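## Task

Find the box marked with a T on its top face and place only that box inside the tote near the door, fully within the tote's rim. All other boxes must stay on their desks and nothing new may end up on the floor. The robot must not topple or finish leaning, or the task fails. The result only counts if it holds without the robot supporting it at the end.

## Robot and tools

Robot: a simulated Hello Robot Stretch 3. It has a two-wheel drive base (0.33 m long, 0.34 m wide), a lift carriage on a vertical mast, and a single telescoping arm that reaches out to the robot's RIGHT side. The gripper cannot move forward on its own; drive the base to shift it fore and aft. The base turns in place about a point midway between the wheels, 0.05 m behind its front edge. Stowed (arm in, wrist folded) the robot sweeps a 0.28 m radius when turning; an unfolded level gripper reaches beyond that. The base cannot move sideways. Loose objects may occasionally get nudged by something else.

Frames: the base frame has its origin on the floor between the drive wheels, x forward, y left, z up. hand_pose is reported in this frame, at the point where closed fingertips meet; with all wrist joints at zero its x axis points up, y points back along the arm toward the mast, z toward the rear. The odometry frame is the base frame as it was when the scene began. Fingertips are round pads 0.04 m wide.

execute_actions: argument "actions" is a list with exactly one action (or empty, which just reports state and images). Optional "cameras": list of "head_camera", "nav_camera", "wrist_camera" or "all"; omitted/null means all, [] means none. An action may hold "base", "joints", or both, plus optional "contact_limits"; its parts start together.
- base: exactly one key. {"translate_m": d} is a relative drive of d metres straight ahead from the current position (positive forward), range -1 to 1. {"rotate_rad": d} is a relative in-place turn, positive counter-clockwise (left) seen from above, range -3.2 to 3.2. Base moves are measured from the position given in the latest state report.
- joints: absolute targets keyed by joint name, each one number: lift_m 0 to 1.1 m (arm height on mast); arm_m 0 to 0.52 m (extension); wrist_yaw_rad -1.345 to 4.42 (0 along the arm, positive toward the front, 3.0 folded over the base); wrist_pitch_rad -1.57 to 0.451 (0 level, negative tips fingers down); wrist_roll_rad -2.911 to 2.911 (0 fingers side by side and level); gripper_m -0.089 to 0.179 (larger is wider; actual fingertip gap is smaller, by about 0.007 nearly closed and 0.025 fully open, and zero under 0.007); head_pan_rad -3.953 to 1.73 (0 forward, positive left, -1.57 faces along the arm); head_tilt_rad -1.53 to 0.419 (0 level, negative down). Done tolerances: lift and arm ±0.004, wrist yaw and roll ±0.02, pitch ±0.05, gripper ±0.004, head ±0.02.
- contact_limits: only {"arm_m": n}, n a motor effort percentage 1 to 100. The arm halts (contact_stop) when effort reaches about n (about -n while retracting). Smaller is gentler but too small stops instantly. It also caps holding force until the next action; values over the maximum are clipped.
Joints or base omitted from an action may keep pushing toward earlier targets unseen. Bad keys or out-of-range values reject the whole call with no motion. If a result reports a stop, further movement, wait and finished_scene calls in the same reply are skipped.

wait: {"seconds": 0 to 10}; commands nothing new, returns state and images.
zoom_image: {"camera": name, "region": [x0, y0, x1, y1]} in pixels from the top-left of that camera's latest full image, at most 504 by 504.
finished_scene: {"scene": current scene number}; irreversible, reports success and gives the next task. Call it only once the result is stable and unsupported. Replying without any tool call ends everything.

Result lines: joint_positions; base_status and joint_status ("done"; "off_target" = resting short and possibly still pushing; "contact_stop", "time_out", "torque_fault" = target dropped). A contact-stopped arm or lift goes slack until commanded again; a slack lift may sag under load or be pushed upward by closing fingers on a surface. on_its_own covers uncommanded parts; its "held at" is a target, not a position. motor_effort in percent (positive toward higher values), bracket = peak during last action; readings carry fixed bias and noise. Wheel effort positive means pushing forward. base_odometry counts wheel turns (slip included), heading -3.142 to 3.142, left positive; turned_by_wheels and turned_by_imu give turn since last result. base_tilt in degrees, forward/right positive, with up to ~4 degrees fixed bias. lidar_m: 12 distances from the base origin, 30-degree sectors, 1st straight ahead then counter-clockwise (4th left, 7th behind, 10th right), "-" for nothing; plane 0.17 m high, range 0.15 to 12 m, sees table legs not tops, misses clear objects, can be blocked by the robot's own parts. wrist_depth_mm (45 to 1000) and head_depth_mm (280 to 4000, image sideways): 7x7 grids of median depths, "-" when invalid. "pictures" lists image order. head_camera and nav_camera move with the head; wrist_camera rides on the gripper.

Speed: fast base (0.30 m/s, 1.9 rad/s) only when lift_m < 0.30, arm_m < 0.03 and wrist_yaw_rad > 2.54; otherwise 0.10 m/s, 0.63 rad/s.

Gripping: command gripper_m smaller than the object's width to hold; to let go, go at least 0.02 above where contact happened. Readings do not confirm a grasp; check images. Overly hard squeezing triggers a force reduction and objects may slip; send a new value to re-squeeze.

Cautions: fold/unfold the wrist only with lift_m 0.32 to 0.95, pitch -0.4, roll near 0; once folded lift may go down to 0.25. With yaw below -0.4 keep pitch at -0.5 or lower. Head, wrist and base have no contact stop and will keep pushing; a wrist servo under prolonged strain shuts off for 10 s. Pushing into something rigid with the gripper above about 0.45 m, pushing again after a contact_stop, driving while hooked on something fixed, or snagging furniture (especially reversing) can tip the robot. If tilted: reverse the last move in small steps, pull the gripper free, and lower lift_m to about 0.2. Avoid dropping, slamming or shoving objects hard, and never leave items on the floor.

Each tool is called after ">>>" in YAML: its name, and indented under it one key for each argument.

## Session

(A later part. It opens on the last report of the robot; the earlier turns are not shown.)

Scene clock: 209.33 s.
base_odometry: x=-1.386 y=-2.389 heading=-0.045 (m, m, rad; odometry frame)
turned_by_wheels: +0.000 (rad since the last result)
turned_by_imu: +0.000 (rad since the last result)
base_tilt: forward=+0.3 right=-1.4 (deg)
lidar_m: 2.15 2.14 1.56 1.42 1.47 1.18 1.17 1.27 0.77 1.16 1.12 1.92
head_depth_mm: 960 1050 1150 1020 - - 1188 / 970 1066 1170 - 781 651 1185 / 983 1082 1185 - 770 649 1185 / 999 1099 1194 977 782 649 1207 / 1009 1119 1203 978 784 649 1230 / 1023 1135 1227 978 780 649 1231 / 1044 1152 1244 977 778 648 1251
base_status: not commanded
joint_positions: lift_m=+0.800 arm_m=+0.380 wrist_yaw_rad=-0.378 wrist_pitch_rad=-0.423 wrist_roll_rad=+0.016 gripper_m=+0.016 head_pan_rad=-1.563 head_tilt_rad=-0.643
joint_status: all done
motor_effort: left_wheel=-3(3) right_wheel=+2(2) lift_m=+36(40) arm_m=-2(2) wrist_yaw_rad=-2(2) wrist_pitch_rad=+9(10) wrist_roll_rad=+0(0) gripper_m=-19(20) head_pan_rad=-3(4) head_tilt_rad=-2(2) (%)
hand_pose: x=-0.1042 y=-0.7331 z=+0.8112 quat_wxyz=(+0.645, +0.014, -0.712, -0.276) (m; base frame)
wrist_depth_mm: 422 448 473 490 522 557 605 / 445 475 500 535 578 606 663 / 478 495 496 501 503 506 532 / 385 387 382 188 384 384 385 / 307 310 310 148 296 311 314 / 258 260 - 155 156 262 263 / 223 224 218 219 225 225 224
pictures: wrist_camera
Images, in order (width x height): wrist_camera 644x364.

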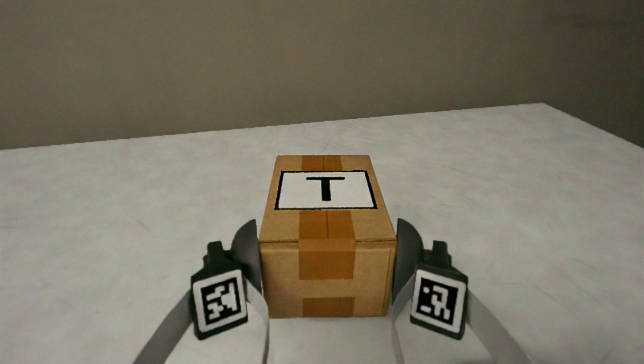

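>>> execute_actions:
  actions:
    - {"joints":{"arm_m":0,"wrist_yaw_rad":3.0}}
  cameras: []

>>> execute_actions:
  actions:
    - {"base":{"rotate_rad":1.74},"joints":{"head_pan_rad":0,"head_tilt_rad":-0.6}}
  cameras: []

>>> execute_actions:
  actions:
    - {"base":{"translate_m":0.4},"joints":{"lift_m":0.285}}

>>> execute_actions:
  actions:
    - {"base":{"translate_m":0.9}}
  cameras: ["nav_camera","head_camera"]

Scene clock: 223.10 s.
base_odometry: x=-1.386 y=-2.389 heading=-0.045 (m, m, rad; odometry frame)
turned_by_wheels: +0.000 (rad since the last result)
turned_by_imu: +0.002 (rad since the last result)
base_tilt: forward=+0.2 right=-1.5 (deg)
lidar_m: 2.15 2.14 1.56 1.42 1.48 1.18 1.17 1.27 0.77 1.16 1.11 1.91
head_depth_mm: 959 1050 1147 979 783 650 580 / 969 1066 1166 977 782 650 593 / 979 1086 1179 978 780 650 1181 / 998 1091 1200 980 782 648 1229 / 1010 1112 1204 976 782 648 1255 / 1026 1133 1226 980 781 649 1231 / 1040 1149 1244 980 779 648 1258
base_status: not commanded
joint_positions: lift_m=+0.800 arm_m=+0.001 wrist_yaw_rad=+2.998 wrist_pitch_rad=-0.423 wrist_roll_rad=+0.016 gripper_m=+0.016 head_pan_rad=-1.563 head_tilt_rad=-0.643
joint_status: all done
motor_effort: left_wheel=-3(4) right_wheel=+2(2) lift_m=+36(36) arm_m=-2(1) wrist_yaw_rad=+2(5) wrist_pitch_rad=+9(9) wrist_roll_rad=+0(1) gripper_m=-20(20) head_pan_rad=-4(3) head_tilt_rad=-2(2) (%)
hand_pose: x=+0.0109 y=+0.0759 z=+0.8112 quat_wxyz=(+0.199, +0.705, +0.097, +0.673) (m; base frame)
wrist_depth_mm: - - - - - - - / - - - - - - - / - - - - - - - / - - - 189 - - - / - - 161 148 - - - / - - - 154 155 - - / - - 969 942 - - -
pictures: none
No camera images: the call's "cameras" was empty. Leave "cameras" out to get every camera's image.

Scene clock: 226.80 s.
base_odometry: x=-1.386 y=-2.389 heading=+1.695 (m, m, rad; odometry frame)
turned_by_wheels: +1.740 (rad since the last result)
turned_by_imu: +1.767 (rad since the last result)
base_tilt: forward=+0.2 right=-1.5 (deg)
lidar_m: 1.42 1.32 1.17 1.17 0.78 0.77 1.16 1.12 2.15 2.14 1.59 1.56
head_depth_mm: 1538 1604 1788 1994 1728 1515 1284 / 1371 1421 1643 1967 1786 1518 1282 / 3122 3438 3100 2356 1786 1512 1284 / 3175 3507 3196 2333 1826 1514 1281 / 2584 2780 2884 2304 1822 1516 1285 / 2147 2277 2418 2319 1834 1510 1279 / 1821 1919 2021 2071 1820 1509 1279
base_status: done
joint_positions: lift_m=+0.800 arm_m=+0.001 wrist_yaw_rad=+2.998 wrist_pitch_rad=-0.423 wrist_roll_rad=+0.016 gripper_m=+0.016 head_pan_rad=-0.007 head_tilt_rad=-0.606
joint_status: all done
motor_effort: left_wheel=-3(7) right_wheel=+2(5) lift_m=+36(36) arm_m=-3(2) wrist_yaw_rad=+3(3) wrist_pitch_rad=+10(9) wrist_roll_rad=+0(0) gripper_m=-18(19) head_pan_rad=+2(41) head_tilt_rad=+2(5) (%)
hand_pose: x=+0.0109 y=+0.0759 z=+0.8112 quat_wxyz=(+0.199, +0.705, +0.097, +0.673) (m; base frame)
wrist_depth_mm: - - - - - - 958 / - - - - - - - / 514 502 - - - - - / 405 - - 188 - - - / - - 162 148 - - - / 769 - - 154 155 - - / 819 - 967 945 - - -
pictures: none
No camera images: the call's "cameras" was empty. Leave "cameras" out to get every camera's image.

Scene clock: 232.30 s.
base_odometry: x=-1.435 y=-1.992 heading=+1.695 (m, m, rad; odometry frame)
turned_by_wheels: +0.000 (rad since the last result)
turned_by_imu: +0.005 (rad since the last result)
base_tilt: forward=+0.2 right=-1.5 (deg)
lidar_m: 1.03 1.19 1.05 1.05 1.25 1.09 1.54 1.47 2.32 2.00 1.30 1.48
head_depth_mm: 872 1024 1436 1373 1629 1432 1279 / 2749 2955 3011 1368 1638 1451 1281 / 2835 3101 3186 2338 1833 1507 1282 / 2816 3068 3075 2319 1832 1508 1279 / 2287 2456 2660 2332 1835 1508 1286 / 1894 2011 2181 2186 1817 1514 1276 / 1620 1710 1796 1895 1833 1507 1278
base_status: done
joint_positions: lift_m=+0.285 arm_m=+0.001 wrist_yaw_rad=+2.998 wrist_pitch_rad=-0.424 wrist_roll_rad=+0.016 gripper_m=+0.016 head_pan_rad=-0.007 head_tilt_rad=-0.606
joint_status: all done
motor_effort: left_wheel=-4(5) right_wheel=+2(6) lift_m=+23(30) arm_m=-2(2) wrist_yaw_rad=+2(3) wrist_pitch_rad=+10(9) wrist_roll_rad=+0(0) gripper_m=-20(19) head_pan_rad=+2(3) head_tilt_rad=+1(2) (%)
hand_pose: x=+0.0108 y=+0.0759 z=+0.2966 quat_wxyz=(+0.199, +0.705, +0.097, +0.673) (m; base frame)
wrist_depth_mm: - - - - 922 926 875 / - - - - - - 925 / - - - - - - 980 / 747 740 759 188 747 745 766 / 604 619 161 148 589 618 602 / 514 518 - 154 155 502 515 / 458 - - - 442 443 444
pictures: head_camera (sideways: a quarter turn clockwise sets it upright), nav_camera (sideways: a quarter turn counterclockwise sets it upright), wrist_camera
Images, in order (width x height): head_camera 896x504, nav_camera 672x504, wrist_camera 644x364.

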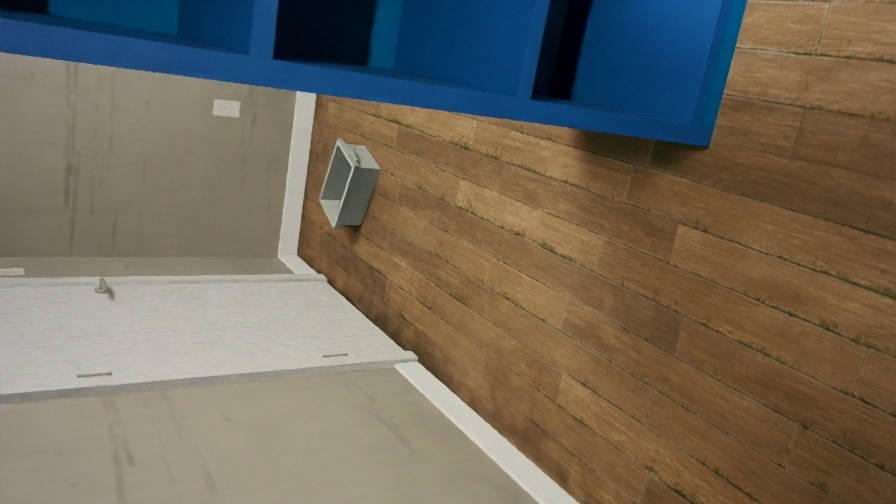

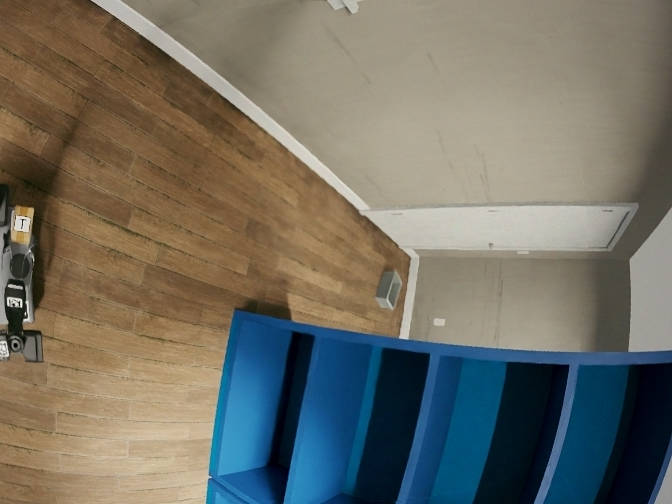

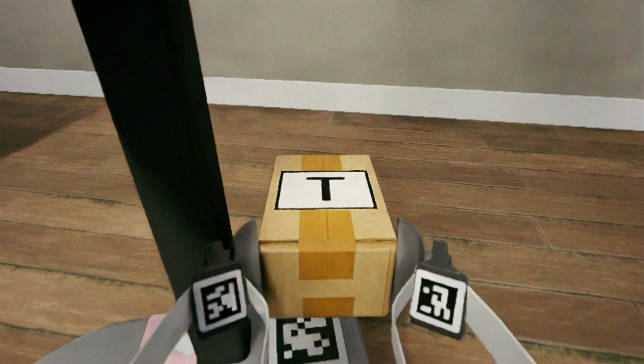

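Scene clock: 237.00 s.
base_odometry: x=-1.547 y=-1.099 heading=+1.695 (m, m, rad; odometry frame)
turned_by_wheels: +0.000 (rad since the last result)
turned_by_imu: +0.010 (rad since the last result)
base_tilt: forward=+0.2 right=-1.5 (deg)
lidar_m: 1.37 0.87 0.77 0.78 0.93 1.73 2.31 2.31 2.53 1.07 0.26 0.41
head_depth_mm: 1973 2125 2353 2326 1843 1508 1284 / 2013 2198 2417 2332 1833 1509 1284 / 2091 2253 2493 2183 1835 1516 1285 / 2071 2270 2532 2335 1843 1507 1284 / 1644 1772 1905 2081 1825 1505 1279 / 1353 1435 1526 1639 1701 1511 1283 / 1143 1221 1303 1384 1458 1471 1283
base_status: done
joint_positions: lift_m=+0.285 arm_m=+0.001 wrist_yaw_rad=+2.998 wrist_pitch_rad=-0.424 wrist_roll_rad=+0.016 gripper_m=+0.016 head_pan_rad=-0.007 head_tilt_rad=-0.605
joint_status: not commanded
motor_effort: left_wheel=-4(7) right_wheel=+2(6) lift_m=+23(23) arm_m=-2(1) wrist_yaw_rad=+2(2) wrist_pitch_rad=+9(10) wrist_roll_rad=+0(0) gripper_m=-19(19) head_pan_rad=+2(3) head_tilt_rad=+1(2) (%)
hand_pose: x=+0.0107 y=+0.0759 z=+0.2966 quat_wxyz=(+0.199, +0.705, +0.097, +0.673) (m; base frame)
wrist_depth_mm: 835 - 783 759 725 693 671 / 907 - 852 784 772 722 702 / - 950 890 884 842 768 749 / 752 741 776 186 742 747 759 / 612 603 162 147 591 607 604 / 505 513 - 155 155 504 514 / 458 - - - 435 443 446
pictures: head_camera (sideways: a quarter turn clockwise sets it upright), nav_camera (sideways: a quarter turn counterclockwise sets it upright)
Images, in order (width x height): head_camera 896x504, nav_camera 672x504.

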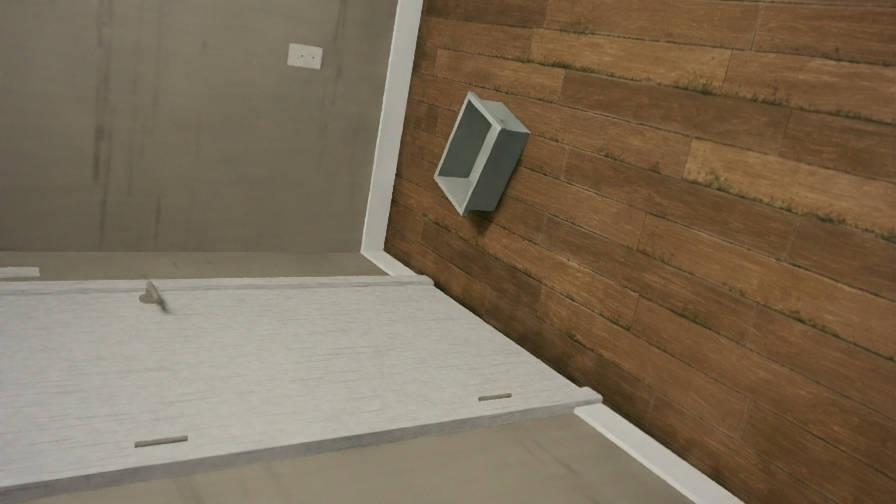

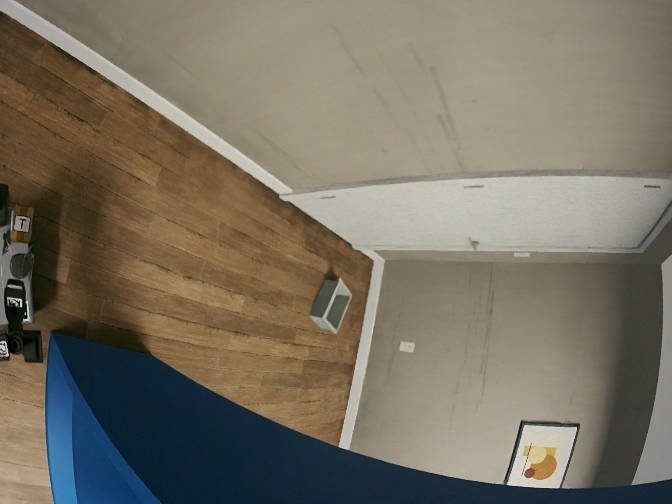

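>>> execute_actions:
  actions:
    - {"base":{"rotate_rad":0.08}}
  cameras: []

>>> execute_actions:
  actions:
    - {"base":{"translate_m":0.3}}
  cameras: []

>>> execute_actions:
  actions:
    - {"base":{"rotate_rad":-0.3}}
  cameras: []

>>> execute_actions:
  actions:
    - {"base":{"translate_m":0.85},"joints":{"head_tilt_rad":-1.0}}
  cameras: ["head_camera"]

Scene clock: 246.00 s.
base_odometry: x=-1.547 y=-1.099 heading=+1.775 (m, m, rad; odometry frame)
turned_by_wheels: +0.080 (rad since the last result)
turned_by_imu: +0.081 (rad since the last result)
base_tilt: forward=+0.2 right=-1.5 (deg)
lidar_m: 1.27 0.84 0.78 0.78 0.98 1.92 2.31 2.46 1.99 1.04 0.26 0.48
head_depth_mm: 1977 2156 2351 2328 1851 1514 1283 / 2064 2215 2429 2185 1842 1511 1278 / 2079 2275 2545 2329 1831 1506 1280 / 1674 1825 2034 2169 1821 1505 1277 / 1383 1492 1616 1774 1774 1518 1282 / 1166 1259 1364 1482 1610 1505 1281 / 1051 1111 1176 1256 1338 1405 1282
base_status: done
joint_positions: lift_m=+0.285 arm_m=+0.001 wrist_yaw_rad=+2.998 wrist_pitch_rad=-0.424 wrist_roll_rad=+0.016 gripper_m=+0.016 head_pan_rad=-0.007 head_tilt_rad=-0.605
joint_status: not commanded
motor_effort: left_wheel=-4(11) right_wheel=+2(8) lift_m=+23(23) arm_m=-1(2) wrist_yaw_rad=+2(2) wrist_pitch_rad=+9(10) wrist_roll_rad=+0(1) gripper_m=-18(19) head_pan_rad=+2(3) head_tilt_rad=+1(1) (%)
hand_pose: x=+0.0107 y=+0.0759 z=+0.2966 quat_wxyz=(+0.199, +0.705, +0.097, +0.673) (m; base frame)
wrist_depth_mm: 939 - 793 768 724 664 638 / - - 850 826 762 737 658 / - - 935 871 814 768 726 / 747 748 736 187 748 730 733 / 614 622 162 148 604 616 603 / 517 514 - 154 156 518 507 / 451 - - - 444 442 443
pictures: none
No camera images: the call's "cameras" was empty. Leave "cameras" out to get every camera's image.

Scene clock: 248.77 s.
base_odometry: x=-1.608 y=-0.805 heading=+1.775 (m, m, rad; odometry frame)
turned_by_wheels: +0.000 (rad since the last result)
turned_by_imu: +0.003 (rad since the last result)
base_tilt: forward=+0.2 right=-1.5 (deg)
lidar_m: 1.07 0.72 0.66 0.67 0.84 1.76 2.60 3.04 0.30 0.30 0.38 2.09
head_depth_mm: 1740 1894 2063 2216 1779 1512 1277 / 1807 1966 2153 2291 1772 1513 1279 / 1803 1978 2191 2279 1839 1504 1276 / 1410 1538 1696 1927 1846 1513 1284 / 1167 1256 1361 1489 1635 1507 1283 / 989 1062 1122 1223 1327 1423 1276 / 870 931 1001 1062 1135 1213 1236
base_status: done
joint_positions: lift_m=+0.285 arm_m=+0.001 wrist_yaw_rad=+2.998 wrist_pitch_rad=-0.424 wrist_roll_rad=+0.016 gripper_m=+0.016 head_pan_rad=-0.007 head_tilt_rad=-0.605
joint_status: not commanded
motor_effort: left_wheel=-3(6) right_wheel=+2(9) lift_m=+23(23) arm_m=-1(2) wrist_yaw_rad=+2(2) wrist_pitch_rad=+9(9) wrist_roll_rad=+0(0) gripper_m=-19(19) head_pan_rad=+3(2) head_tilt_rad=+1(2) (%)
hand_pose: x=+0.0107 y=+0.0759 z=+0.2966 quat_wxyz=(+0.199, +0.705, +0.097, +0.673) (m; base frame)
wrist_depth_mm: 821 - 689 647 613 577 540 / 897 - 744 723 655 601 585 / 943 904 838 764 717 657 621 / 755 757 741 187 726 705 675 / 606 619 161 149 593 605 600 / 521 508 - 155 155 520 513 / 460 - - - 445 441 438
pictures: none
No camera images: the call's "cameras" was empty. Leave "cameras" out to get every camera's image.

Scene clock: 250.33 s.
base_odometry: x=-1.608 y=-0.805 heading=+1.475 (m, m, rad; odometry frame)
turned_by_wheels: -0.300 (rad since the last result)
turned_by_imu: -0.303 (rad since the last result)
base_tilt: forward=+0.2 right=-1.5 (deg)
lidar_m: 1.82 0.86 0.67 0.66 0.71 1.05 2.20 2.60 0.30 0.30 0.32 2.12
head_depth_mm: 1744 1916 2115 2262 1846 1513 1285 / 1770 1933 2128 2247 1828 1512 1284 / 1778 1946 2148 2302 1840 1516 1284 / 1783 1970 2187 2325 1774 1503 1281 / 1822 1987 2205 2320 1827 1499 1281 / 1834 1983 2144 2152 1831 1510 1278 / 1491 1542 1615 1648 1674 1509 1281
base_status: done
joint_positions: lift_m=+0.285 arm_m=+0.001 wrist_yaw_rad=+2.998 wrist_pitch_rad=-0.424 wrist_roll_rad=+0.016 gripper_m=+0.016 head_pan_rad=-0.007 head_tilt_rad=-0.605
joint_status: not commanded
motor_effort: left_wheel=+0(6) right_wheel=-2(5) lift_m=+23(23) arm_m=-1(2) wrist_yaw_rad=+2(2) wrist_pitch_rad=+10(10) wrist_roll_rad=+0(0) gripper_m=-19(18) head_pan_rad=+3(3) head_tilt_rad=+1(1) (%)
hand_pose: x=+0.0107 y=+0.0759 z=+0.2966 quat_wxyz=(+0.199, +0.705, +0.097, +0.673) (m; base frame)
wrist_depth_mm: 627 - 628 636 635 652 646 / 665 - 681 669 687 706 687 / 720 720 729 751 751 779 776 / 743 759 774 186 751 762 740 / 613 606 162 148 596 617 610 / 512 519 - 155 156 512 510 / 456 - - - 439 443 440
pictures: none
No camera images: the call's "cameras" was empty. Leave "cameras" out to get every camera's image.

Scene clock: 254.87 s.
base_odometry: x=-1.526 y=+0.041 heading=+1.475 (m, m, rad; odometry frame)
turned_by_wheels: +0.000 (rad since the last result)
turned_by_imu: +0.009 (rad since the last result)
base_tilt: forward=+0.2 right=-1.5 (deg)
lidar_m: 1.25 0.72 0.56 0.55 0.62 0.92 3.03 0.61 0.77 2.71 1.61 1.26
head_depth_mm: 1150 1343 1603 1549 1362 1230 1117 / 1167 1359 1636 1539 1356 1231 1119 / 1180 1375 1637 1540 1338 1228 1121 / 1190 1399 1657 1549 1372 1233 1122 / 1209 1424 1666 1542 1347 1227 1122 / 1217 1429 1680 1549 1366 1236 1118 / 1229 1369 1479 1471 1370 1233 1122
base_status: done
joint_positions: lift_m=+0.285 arm_m=+0.001 wrist_yaw_rad=+2.998 wrist_pitch_rad=-0.424 wrist_roll_rad=+0.016 gripper_m=+0.016 head_pan_rad=-0.007 head_tilt_rad=-0.988
joint_status: all done
motor_effort: left_wheel=+0(8) right_wheel=-1(5) lift_m=+23(23) arm_m=-2(1) wrist_yaw_rad=+2(3) wrist_pitch_rad=+9(9) wrist_roll_rad=+0(0) gripper_m=-19(20) head_pan_rad=+2(3) head_tilt_rad=-3(21) (%)
hand_pose: x=+0.0107 y=+0.0759 z=+0.2966 quat_wxyz=(+0.199, +0.705, +0.097, +0.673) (m; base frame)
wrist_depth_mm: 543 - 550 539 537 547 556 / 591 - 604 598 575 598 595 / 635 643 634 635 640 630 674 / 670 703 685 187 671 688 692 / 614 604 161 148 579 617 597 / 508 507 - 155 155 516 503 / 443 - - - 442 436 439
pictures: head_camera (sideways: a quarter turn clockwise sets it upright)
Images, in order (width x height): head_camera 896x504.

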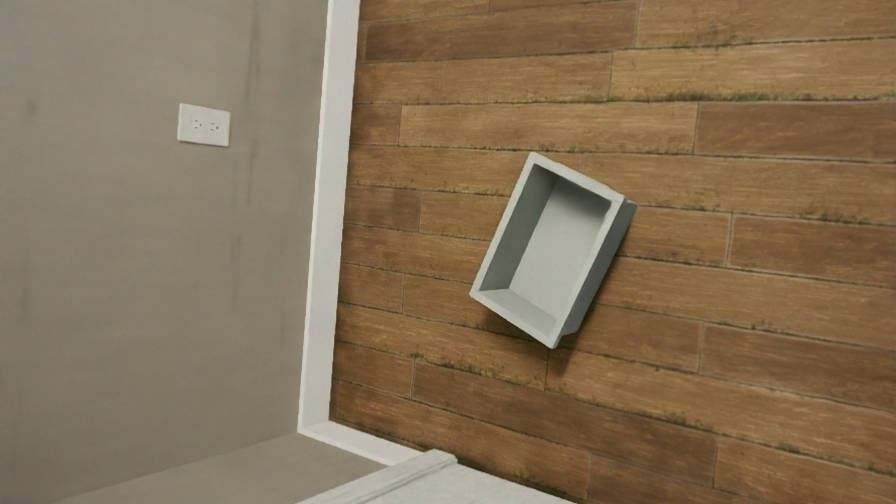

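>>> execute_actions:
  actions:
    - {"joints":{"lift_m":0.36,"wrist_yaw_rad":0,"head_pan_rad":-1.57}}
  cameras: []

>>> execute_actions:
  actions:
    - {"base":{"rotate_rad":1.55},"joints":{"wrist_pitch_rad":-1.1,"arm_m":0.25}}
  cameras: ["wrist_camera","head_camera"]

Scene clock: 264.30 s.
base_odometry: x=-1.526 y=+0.041 heading=+1.475 (m, m, rad; odometry frame)
turned_by_wheels: +0.000 (rad since the last result)
turned_by_imu: +0.001 (rad since the last result)
base_tilt: forward=+0.2 right=-1.5 (deg)
lidar_m: 1.25 0.72 0.56 0.55 0.62 0.92 3.04 0.62 0.77 2.71 1.61 1.27
head_depth_mm: 2376 2050 1750 1533 1377 1234 1114 / 2390 2062 1761 1538 1366 1231 - / 2470 2060 1759 1540 1369 1231 - / 2460 2056 1754 1543 1373 1236 1135 / 2463 2064 1763 1541 1377 1230 1117 / 2501 2054 1759 1543 1370 1240 1125 / 2498 2064 1769 1546 1369 1236 1117
base_status: not commanded
joint_positions: lift_m=+0.360 arm_m=+0.001 wrist_yaw_rad=+0.003 wrist_pitch_rad=-0.424 wrist_roll_rad=+0.016 gripper_m=+0.016 head_pan_rad=-1.563 head_tilt_rad=-0.988
joint_status: all done
motor_effort: left_wheel=+0(0) right_wheel=-1(2) lift_m=+36(39) arm_m=-1(1) wrist_yaw_rad=-3(5) wrist_pitch_rad=+9(9) wrist_roll_rad=+0(0) gripper_m=-20(18) head_pan_rad=-4(44) head_tilt_rad=-4(4) (%)
hand_pose: x=-0.0209 y=-0.3691 z=+0.3710 quat_wxyz=(+0.686, +0.149, -0.696, -0.149) (m; base frame)
wrist_depth_mm: - - - - - - 715 / - - - - - - 687 / - - - - - - 695 / 879 884 887 188 891 905 685 / 709 715 721 148 691 725 663 / 613 605 - 155 155 605 611 / 516 518 499 514 519 527 512
pictures: none
No camera images: the call's "cameras" was empty. Leave "cameras" out to get every camera's image.

Scene clock: 267.70 s.
base_odometry: x=-1.526 y=+0.041 heading=+3.025 (m, m, rad; odometry frame)
turned_by_wheels: +1.550 (rad since the last result)
turned_by_imu: +1.574 (rad since the last result)
base_tilt: forward=+0.2 right=-1.5 (deg)
lidar_m: 0.55 0.61 0.90 3.33 0.64 0.74 2.71 1.65 1.27 1.25 0.73 0.57
head_depth_mm: 1166 1360 1619 1533 1374 1233 1118 / 1177 1358 1627 1541 1377 1242 - / 1187 1388 1647 1541 1307 1232 1152 / 1200 1397 1661 1544 1370 1232 1153 / 1209 1418 1670 1538 1349 1237 1120 / 1228 1431 1686 1550 1370 1234 1118 / 1239 1373 1482 1457 1373 1234 1122
base_status: done
joint_positions: lift_m=+0.360 arm_m=+0.250 wrist_yaw_rad=+0.001 wrist_pitch_rad=-1.107 wrist_roll_rad=+0.016 gripper_m=+0.016 head_pan_rad=-1.563 head_tilt_rad=-0.988
joint_status: all done
motor_effort: left_wheel=-3(6) right_wheel=+1(5) lift_m=+36(36) arm_m=+3(4) wrist_yaw_rad=-1(3) wrist_pitch_rad=+3(7) wrist_roll_rad=+0(0) gripper_m=-18(21) head_pan_rad=-2(4) head_tilt_rad=-4(4) (%)
hand_pose: x=-0.0215 y=-0.4878 z=+0.2585 quat_wxyz=(+0.597, +0.369, -0.606, -0.375) (m; base frame)
wrist_depth_mm: 515 505 390 518 522 516 537 / 485 471 449 402 380 473 487 / 462 368 456 452 418 465 466 / 437 438 440 185 429 440 438 / 417 417 417 149 413 414 423 / 398 403 - 155 156 406 401 / 379 381 377 385 379 384 385
pictures: head_camera (sideways: a quarter turn clockwise sets it upright), wrist_camera
Images, in order (width x height): head_camera 896x504, wrist_camera 644x364.

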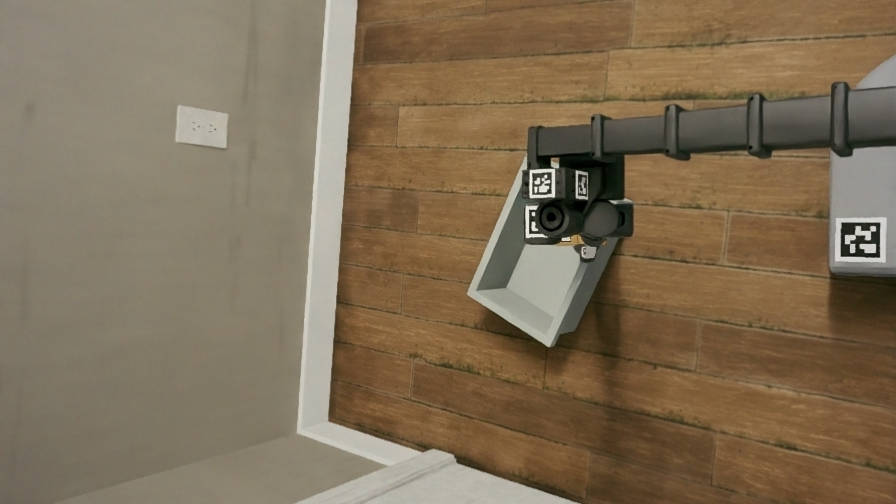

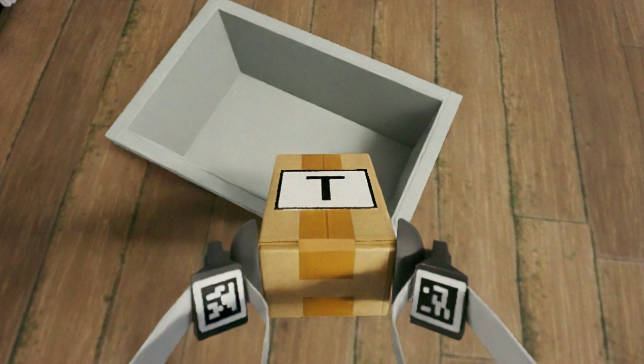

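>>> execute_actions:
  actions:
    - {"base":{"translate_m":0.04},"joints":{"arm_m":0.39}}
  cameras: []

>>> execute_actions:
  actions:
    - {"joints":{"lift_m":0.26}}
  cameras: ["wrist_camera","head_camera"]

Scene clock: 275.00 s.
base_odometry: x=-1.566 y=+0.046 heading=+3.025 (m, m, rad; odometry frame)
turned_by_wheels: +0.000 (rad since the last result)
turned_by_imu: +0.001 (rad since the last result)
base_tilt: forward=+0.2 right=-1.5 (deg)
lidar_m: 0.51 0.57 0.83 3.03 0.64 0.74 2.77 1.65 1.28 1.25 0.68 0.53
head_depth_mm: 1170 1354 1626 1531 1364 1232 1117 / 1177 1363 1640 1539 1373 1238 - / 1187 1382 1657 1601 1357 1231 1151 / 1200 1407 1667 1565 1332 1231 1155 / 1214 1421 1663 1540 1347 1235 1121 / 1230 1443 1661 1542 1372 1236 1119 / 1208 1330 1366 1387 1350 1235 1124
base_status: done
joint_positions: lift_m=+0.360 arm_m=+0.390 wrist_yaw_rad=+0.001 wrist_pitch_rad=-1.108 wrist_roll_rad=+0.016 gripper_m=+0.016 head_pan_rad=-1.563 head_tilt_rad=-0.988
joint_status: all done
motor_effort: left_wheel=-3(5) right_wheel=+1(9) lift_m=+36(36) arm_m=+3(3) wrist_yaw_rad=-1(1) wrist_pitch_rad=+3(3) wrist_roll_rad=+0(0) gripper_m=-18(19) head_pan_rad=-3(2) head_tilt_rad=-4(4) (%)
hand_pose: x=-0.0215 y=-0.6276 z=+0.2584 quat_wxyz=(+0.597, +0.369, -0.606, -0.375) (m; base frame)
wrist_depth_mm: 516 511 510 514 517 515 514 / 486 489 489 494 486 483 494 / 464 456 384 460 459 458 474 / 436 438 370 187 357 439 447 / 417 414 367 148 321 336 420 / 394 334 - 154 156 395 407 / 383 382 314 381 373 378 385
pictures: none
No camera images: the call's "cameras" was empty. Leave "cameras" out to get every camera's image.

Scene clock: 276.73 s.
base_odometry: x=-1.566 y=+0.046 heading=+3.025 (m, m, rad; odometry frame)
turned_by_wheels: +0.000 (rad since the last result)
turned_by_imu: +0.000 (rad since the last result)
base_tilt: forward=+0.2 right=-1.5 (deg)
lidar_m: 0.51 0.57 0.84 3.05 0.64 0.74 2.77 1.64 1.27 0.62 0.68 0.53
head_depth_mm: 1162 1357 1628 1536 1364 1228 1114 / 1178 1360 1624 1535 1363 1232 1132 / 1192 1388 1659 1564 1324 1233 1153 / 1211 1409 1661 1541 1333 1239 1154 / 1213 1418 1672 1542 1344 1232 1121 / 1228 1440 1663 1544 1373 1240 1121 / 1218 1330 1356 1387 1353 1242 1125
base_status: not commanded
joint_positions: lift_m=+0.260 arm_m=+0.390 wrist_yaw_rad=+0.001 wrist_pitch_rad=-1.108 wrist_roll_rad=+0.016 gripper_m=+0.016 head_pan_rad=-1.563 head_tilt_rad=-0.988
joint_status: all done
motor_effort: left_wheel=-4(4) right_wheel=+2(2) lift_m=+23(32) arm_m=+4(3) wrist_yaw_rad=-1(1) wrist_pitch_rad=+3(3) wrist_roll_rad=+0(0) gripper_m=-19(20) head_pan_rad=-3(4) head_tilt_rad=-3(4) (%)
hand_pose: x=-0.0215 y=-0.6276 z=+0.1590 quat_wxyz=(+0.597, +0.369, -0.606, -0.375) (m; base frame)
wrist_depth_mm: 387 393 399 393 397 396 400 / 375 373 247 257 371 372 376 / 355 241 306 273 227 352 357 / 334 234 329 185 271 222 340 / 206 257 319 146 313 272 217 / 194 242 - 155 155 250 303 / 291 186 224 289 290 215 288
pictures: head_camera (sideways: a quarter turn clockwise sets it upright), wrist_camera
Images, in order (width x height): head_camera 896x504, wrist_camera 644x364.

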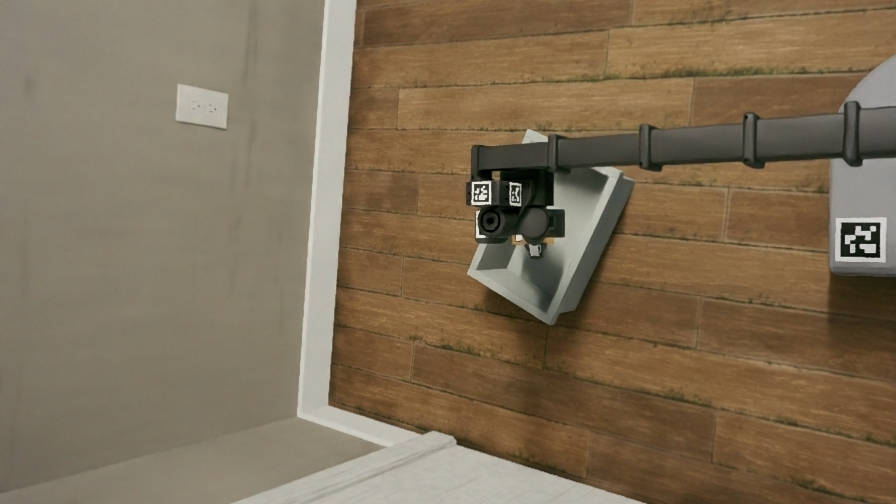

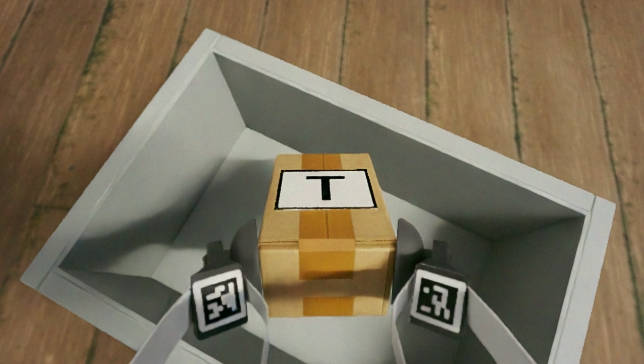

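>>> execute_actions:
  actions:
    - {"joints":{"lift_m":0.19,"arm_m":0.375}}
  cameras: ["wrist_camera"]

>>> execute_actions:
  actions:
    - {"joints":{"gripper_m":0.1}}
  cameras: []

>>> execute_actions:
  actions:
    - {"joints":{"lift_m":0.3}}
  cameras: ["wrist_camera"]

Scene clock: 285.80 s.
base_odometry: x=-1.566 y=+0.046 heading=+3.025 (m, m, rad; odometry frame)
turned_by_wheels: +0.000 (rad since the last result)
turned_by_imu: +0.001 (rad since the last result)
base_tilt: forward=+0.2 right=-1.5 (deg)
lidar_m: 0.51 0.57 0.83 3.04 0.64 0.74 2.76 1.65 1.27 1.25 0.68 0.53
head_depth_mm: 1168 1353 1620 1539 1364 1231 1117 / 1175 1372 1633 1546 1373 1231 1137 / 1190 1385 1651 1539 1297 1228 1150 / 1200 1407 1663 1537 1324 1237 1148 / 1218 1423 1679 1539 1358 1230 1124 / 1225 1437 1673 1541 1371 1239 1125 / 1213 1335 1363 1383 1344 1234 1126
base_status: not commanded
joint_positions: lift_m=+0.190 arm_m=+0.375 wrist_yaw_rad=+0.001 wrist_pitch_rad=-1.108 wrist_roll_rad=+0.016 gripper_m=+0.016 head_pan_rad=-1.563 head_tilt_rad=-0.988
joint_status: all done
motor_effort: left_wheel=-4(4) right_wheel=+2(3) lift_m=+23(25) arm_m=-2(1) wrist_yaw_rad=+0(1) wrist_pitch_rad=+3(3) wrist_roll_rad=+0(1) gripper_m=-20(18) head_pan_rad=-4(4) head_tilt_rad=-3(4) (%)
hand_pose: x=-0.0215 y=-0.6132 z=+0.0889 quat_wxyz=(+0.597, +0.369, -0.606, -0.375) (m; base frame)
wrist_depth_mm: 305 183 222 187 166 311 312 / 159 199 268 233 191 160 293 / 170 216 275 272 238 192 161 / 184 240 260 186 260 241 188 / 191 245 247 148 245 247 180 / 139 191 - 155 156 233 163 / 123 121 170 226 228 204 150
pictures: wrist_camera
Images, in order (width x height): wrist_camera 644x364.

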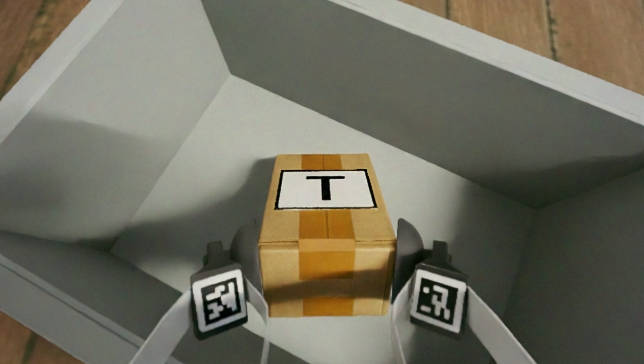

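Scene clock: 287.13 s.
base_odometry: x=-1.566 y=+0.046 heading=+3.025 (m, m, rad; odometry frame)
turned_by_wheels: +0.000 (rad since the last result)
turned_by_imu: +0.000 (rad since the last result)
base_tilt: forward=+0.2 right=-1.5 (deg)
lidar_m: 0.51 0.57 0.84 3.03 0.64 0.74 2.77 1.64 1.28 1.25 0.68 0.53
head_depth_mm: 1159 1358 1627 1541 1370 1232 1115 / 1176 1370 1631 1548 1373 1231 1132 / 1191 1390 1650 1539 1308 1230 1153 / 1201 1404 1661 1544 1324 1235 1148 / 1213 1434 1678 1553 1352 1237 1122 / 1227 1439 1662 1543 1364 1231 1124 / 1210 1327 1359 1390 1351 1239 1123
base_status: not commanded
joint_positions: lift_m=+0.190 arm_m=+0.375 wrist_yaw_rad=+0.001 wrist_pitch_rad=-1.108 wrist_roll_rad=+0.016 gripper_m=+0.100 head_pan_rad=-1.563 head_tilt_rad=-0.988
joint_status: all done
motor_effort: left_wheel=-4(4) right_wheel=+2(2) lift_m=+23(23) arm_m=-2(2) wrist_yaw_rad=-1(1) wrist_pitch_rad=+3(3) wrist_roll_rad=+0(0) gripper_m=+1(85) head_pan_rad=-3(4) head_tilt_rad=-4(4) (%)
hand_pose: x=-0.0215 y=-0.6131 z=+0.0889 quat_wxyz=(+0.597, +0.369, -0.606, -0.375) (m; base frame)
wrist_depth_mm: 305 182 224 187 165 313 310 / 158 197 267 233 189 160 292 / 169 217 273 272 235 193 161 / 182 236 261 261 259 239 188 / 192 246 251 186 249 251 179 / 138 177 236 155 233 220 164 / 123 120 167 157 226 222 148
pictures: none
No camera images: the call's "cameras" was empty. Leave "cameras" out to get every camera's image.

Scene clock: 288.97 s.
base_odometry: x=-1.566 y=+0.046 heading=+3.025 (m, m, rad; odometry frame)
turned_by_wheels: +0.000 (rad since the last result)
turned_by_imu: +0.000 (rad since the last result)
base_tilt: forward=+0.2 right=-1.5 (deg)
lidar_m: 0.50 0.57 0.83 3.02 0.64 0.74 2.76 1.65 1.27 1.25 0.68 0.53
head_depth_mm: 1165 1359 1620 1541 1368 1230 1120 / 1170 1362 1631 1533 1372 1229 1146 / 1186 1388 1646 1579 1339 1236 1153 / 1199 1398 1666 1537 1311 1229 1147 / 1208 1422 1660 1542 1352 1242 1126 / 1224 1438 1671 1553 1372 1242 1122 / 1210 1333 1354 1388 1351 1238 1121
base_status: not commanded
joint_positions: lift_m=+0.300 arm_m=+0.375 wrist_yaw_rad=+0.001 wrist_pitch_rad=-1.108 wrist_roll_rad=+0.016 gripper_m=+0.100 head_pan_rad=-1.563 head_tilt_rad=-0.988
joint_status: all done
motor_effort: left_wheel=-4(4) right_wheel=+2(1) lift_m=+36(37) arm_m=-2(2) wrist_yaw_rad=-1(1) wrist_pitch_rad=+3(3) wrist_roll_rad=+1(0) gripper_m=+0(0) head_pan_rad=-3(4) head_tilt_rad=-4(4) (%)
hand_pose: x=-0.0215 y=-0.6131 z=+0.1984 quat_wxyz=(+0.597, +0.369, -0.606, -0.375) (m; base frame)
wrist_depth_mm: 444 440 450 441 442 452 448 / 417 423 289 418 417 421 416 / 391 389 333 304 389 403 397 / 372 284 364 375 312 266 382 / 360 266 358 351 355 273 361 / 342 237 339 262 338 235 348 / 333 327 237 264 328 237 329
pictures: wrist_camera
Images, in order (width x height): wrist_camera 644x364.

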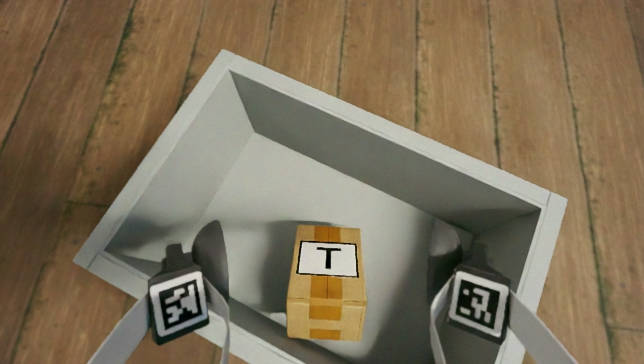

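>>> finished_scene:
  scene: 1

The scene is finished: the task was done.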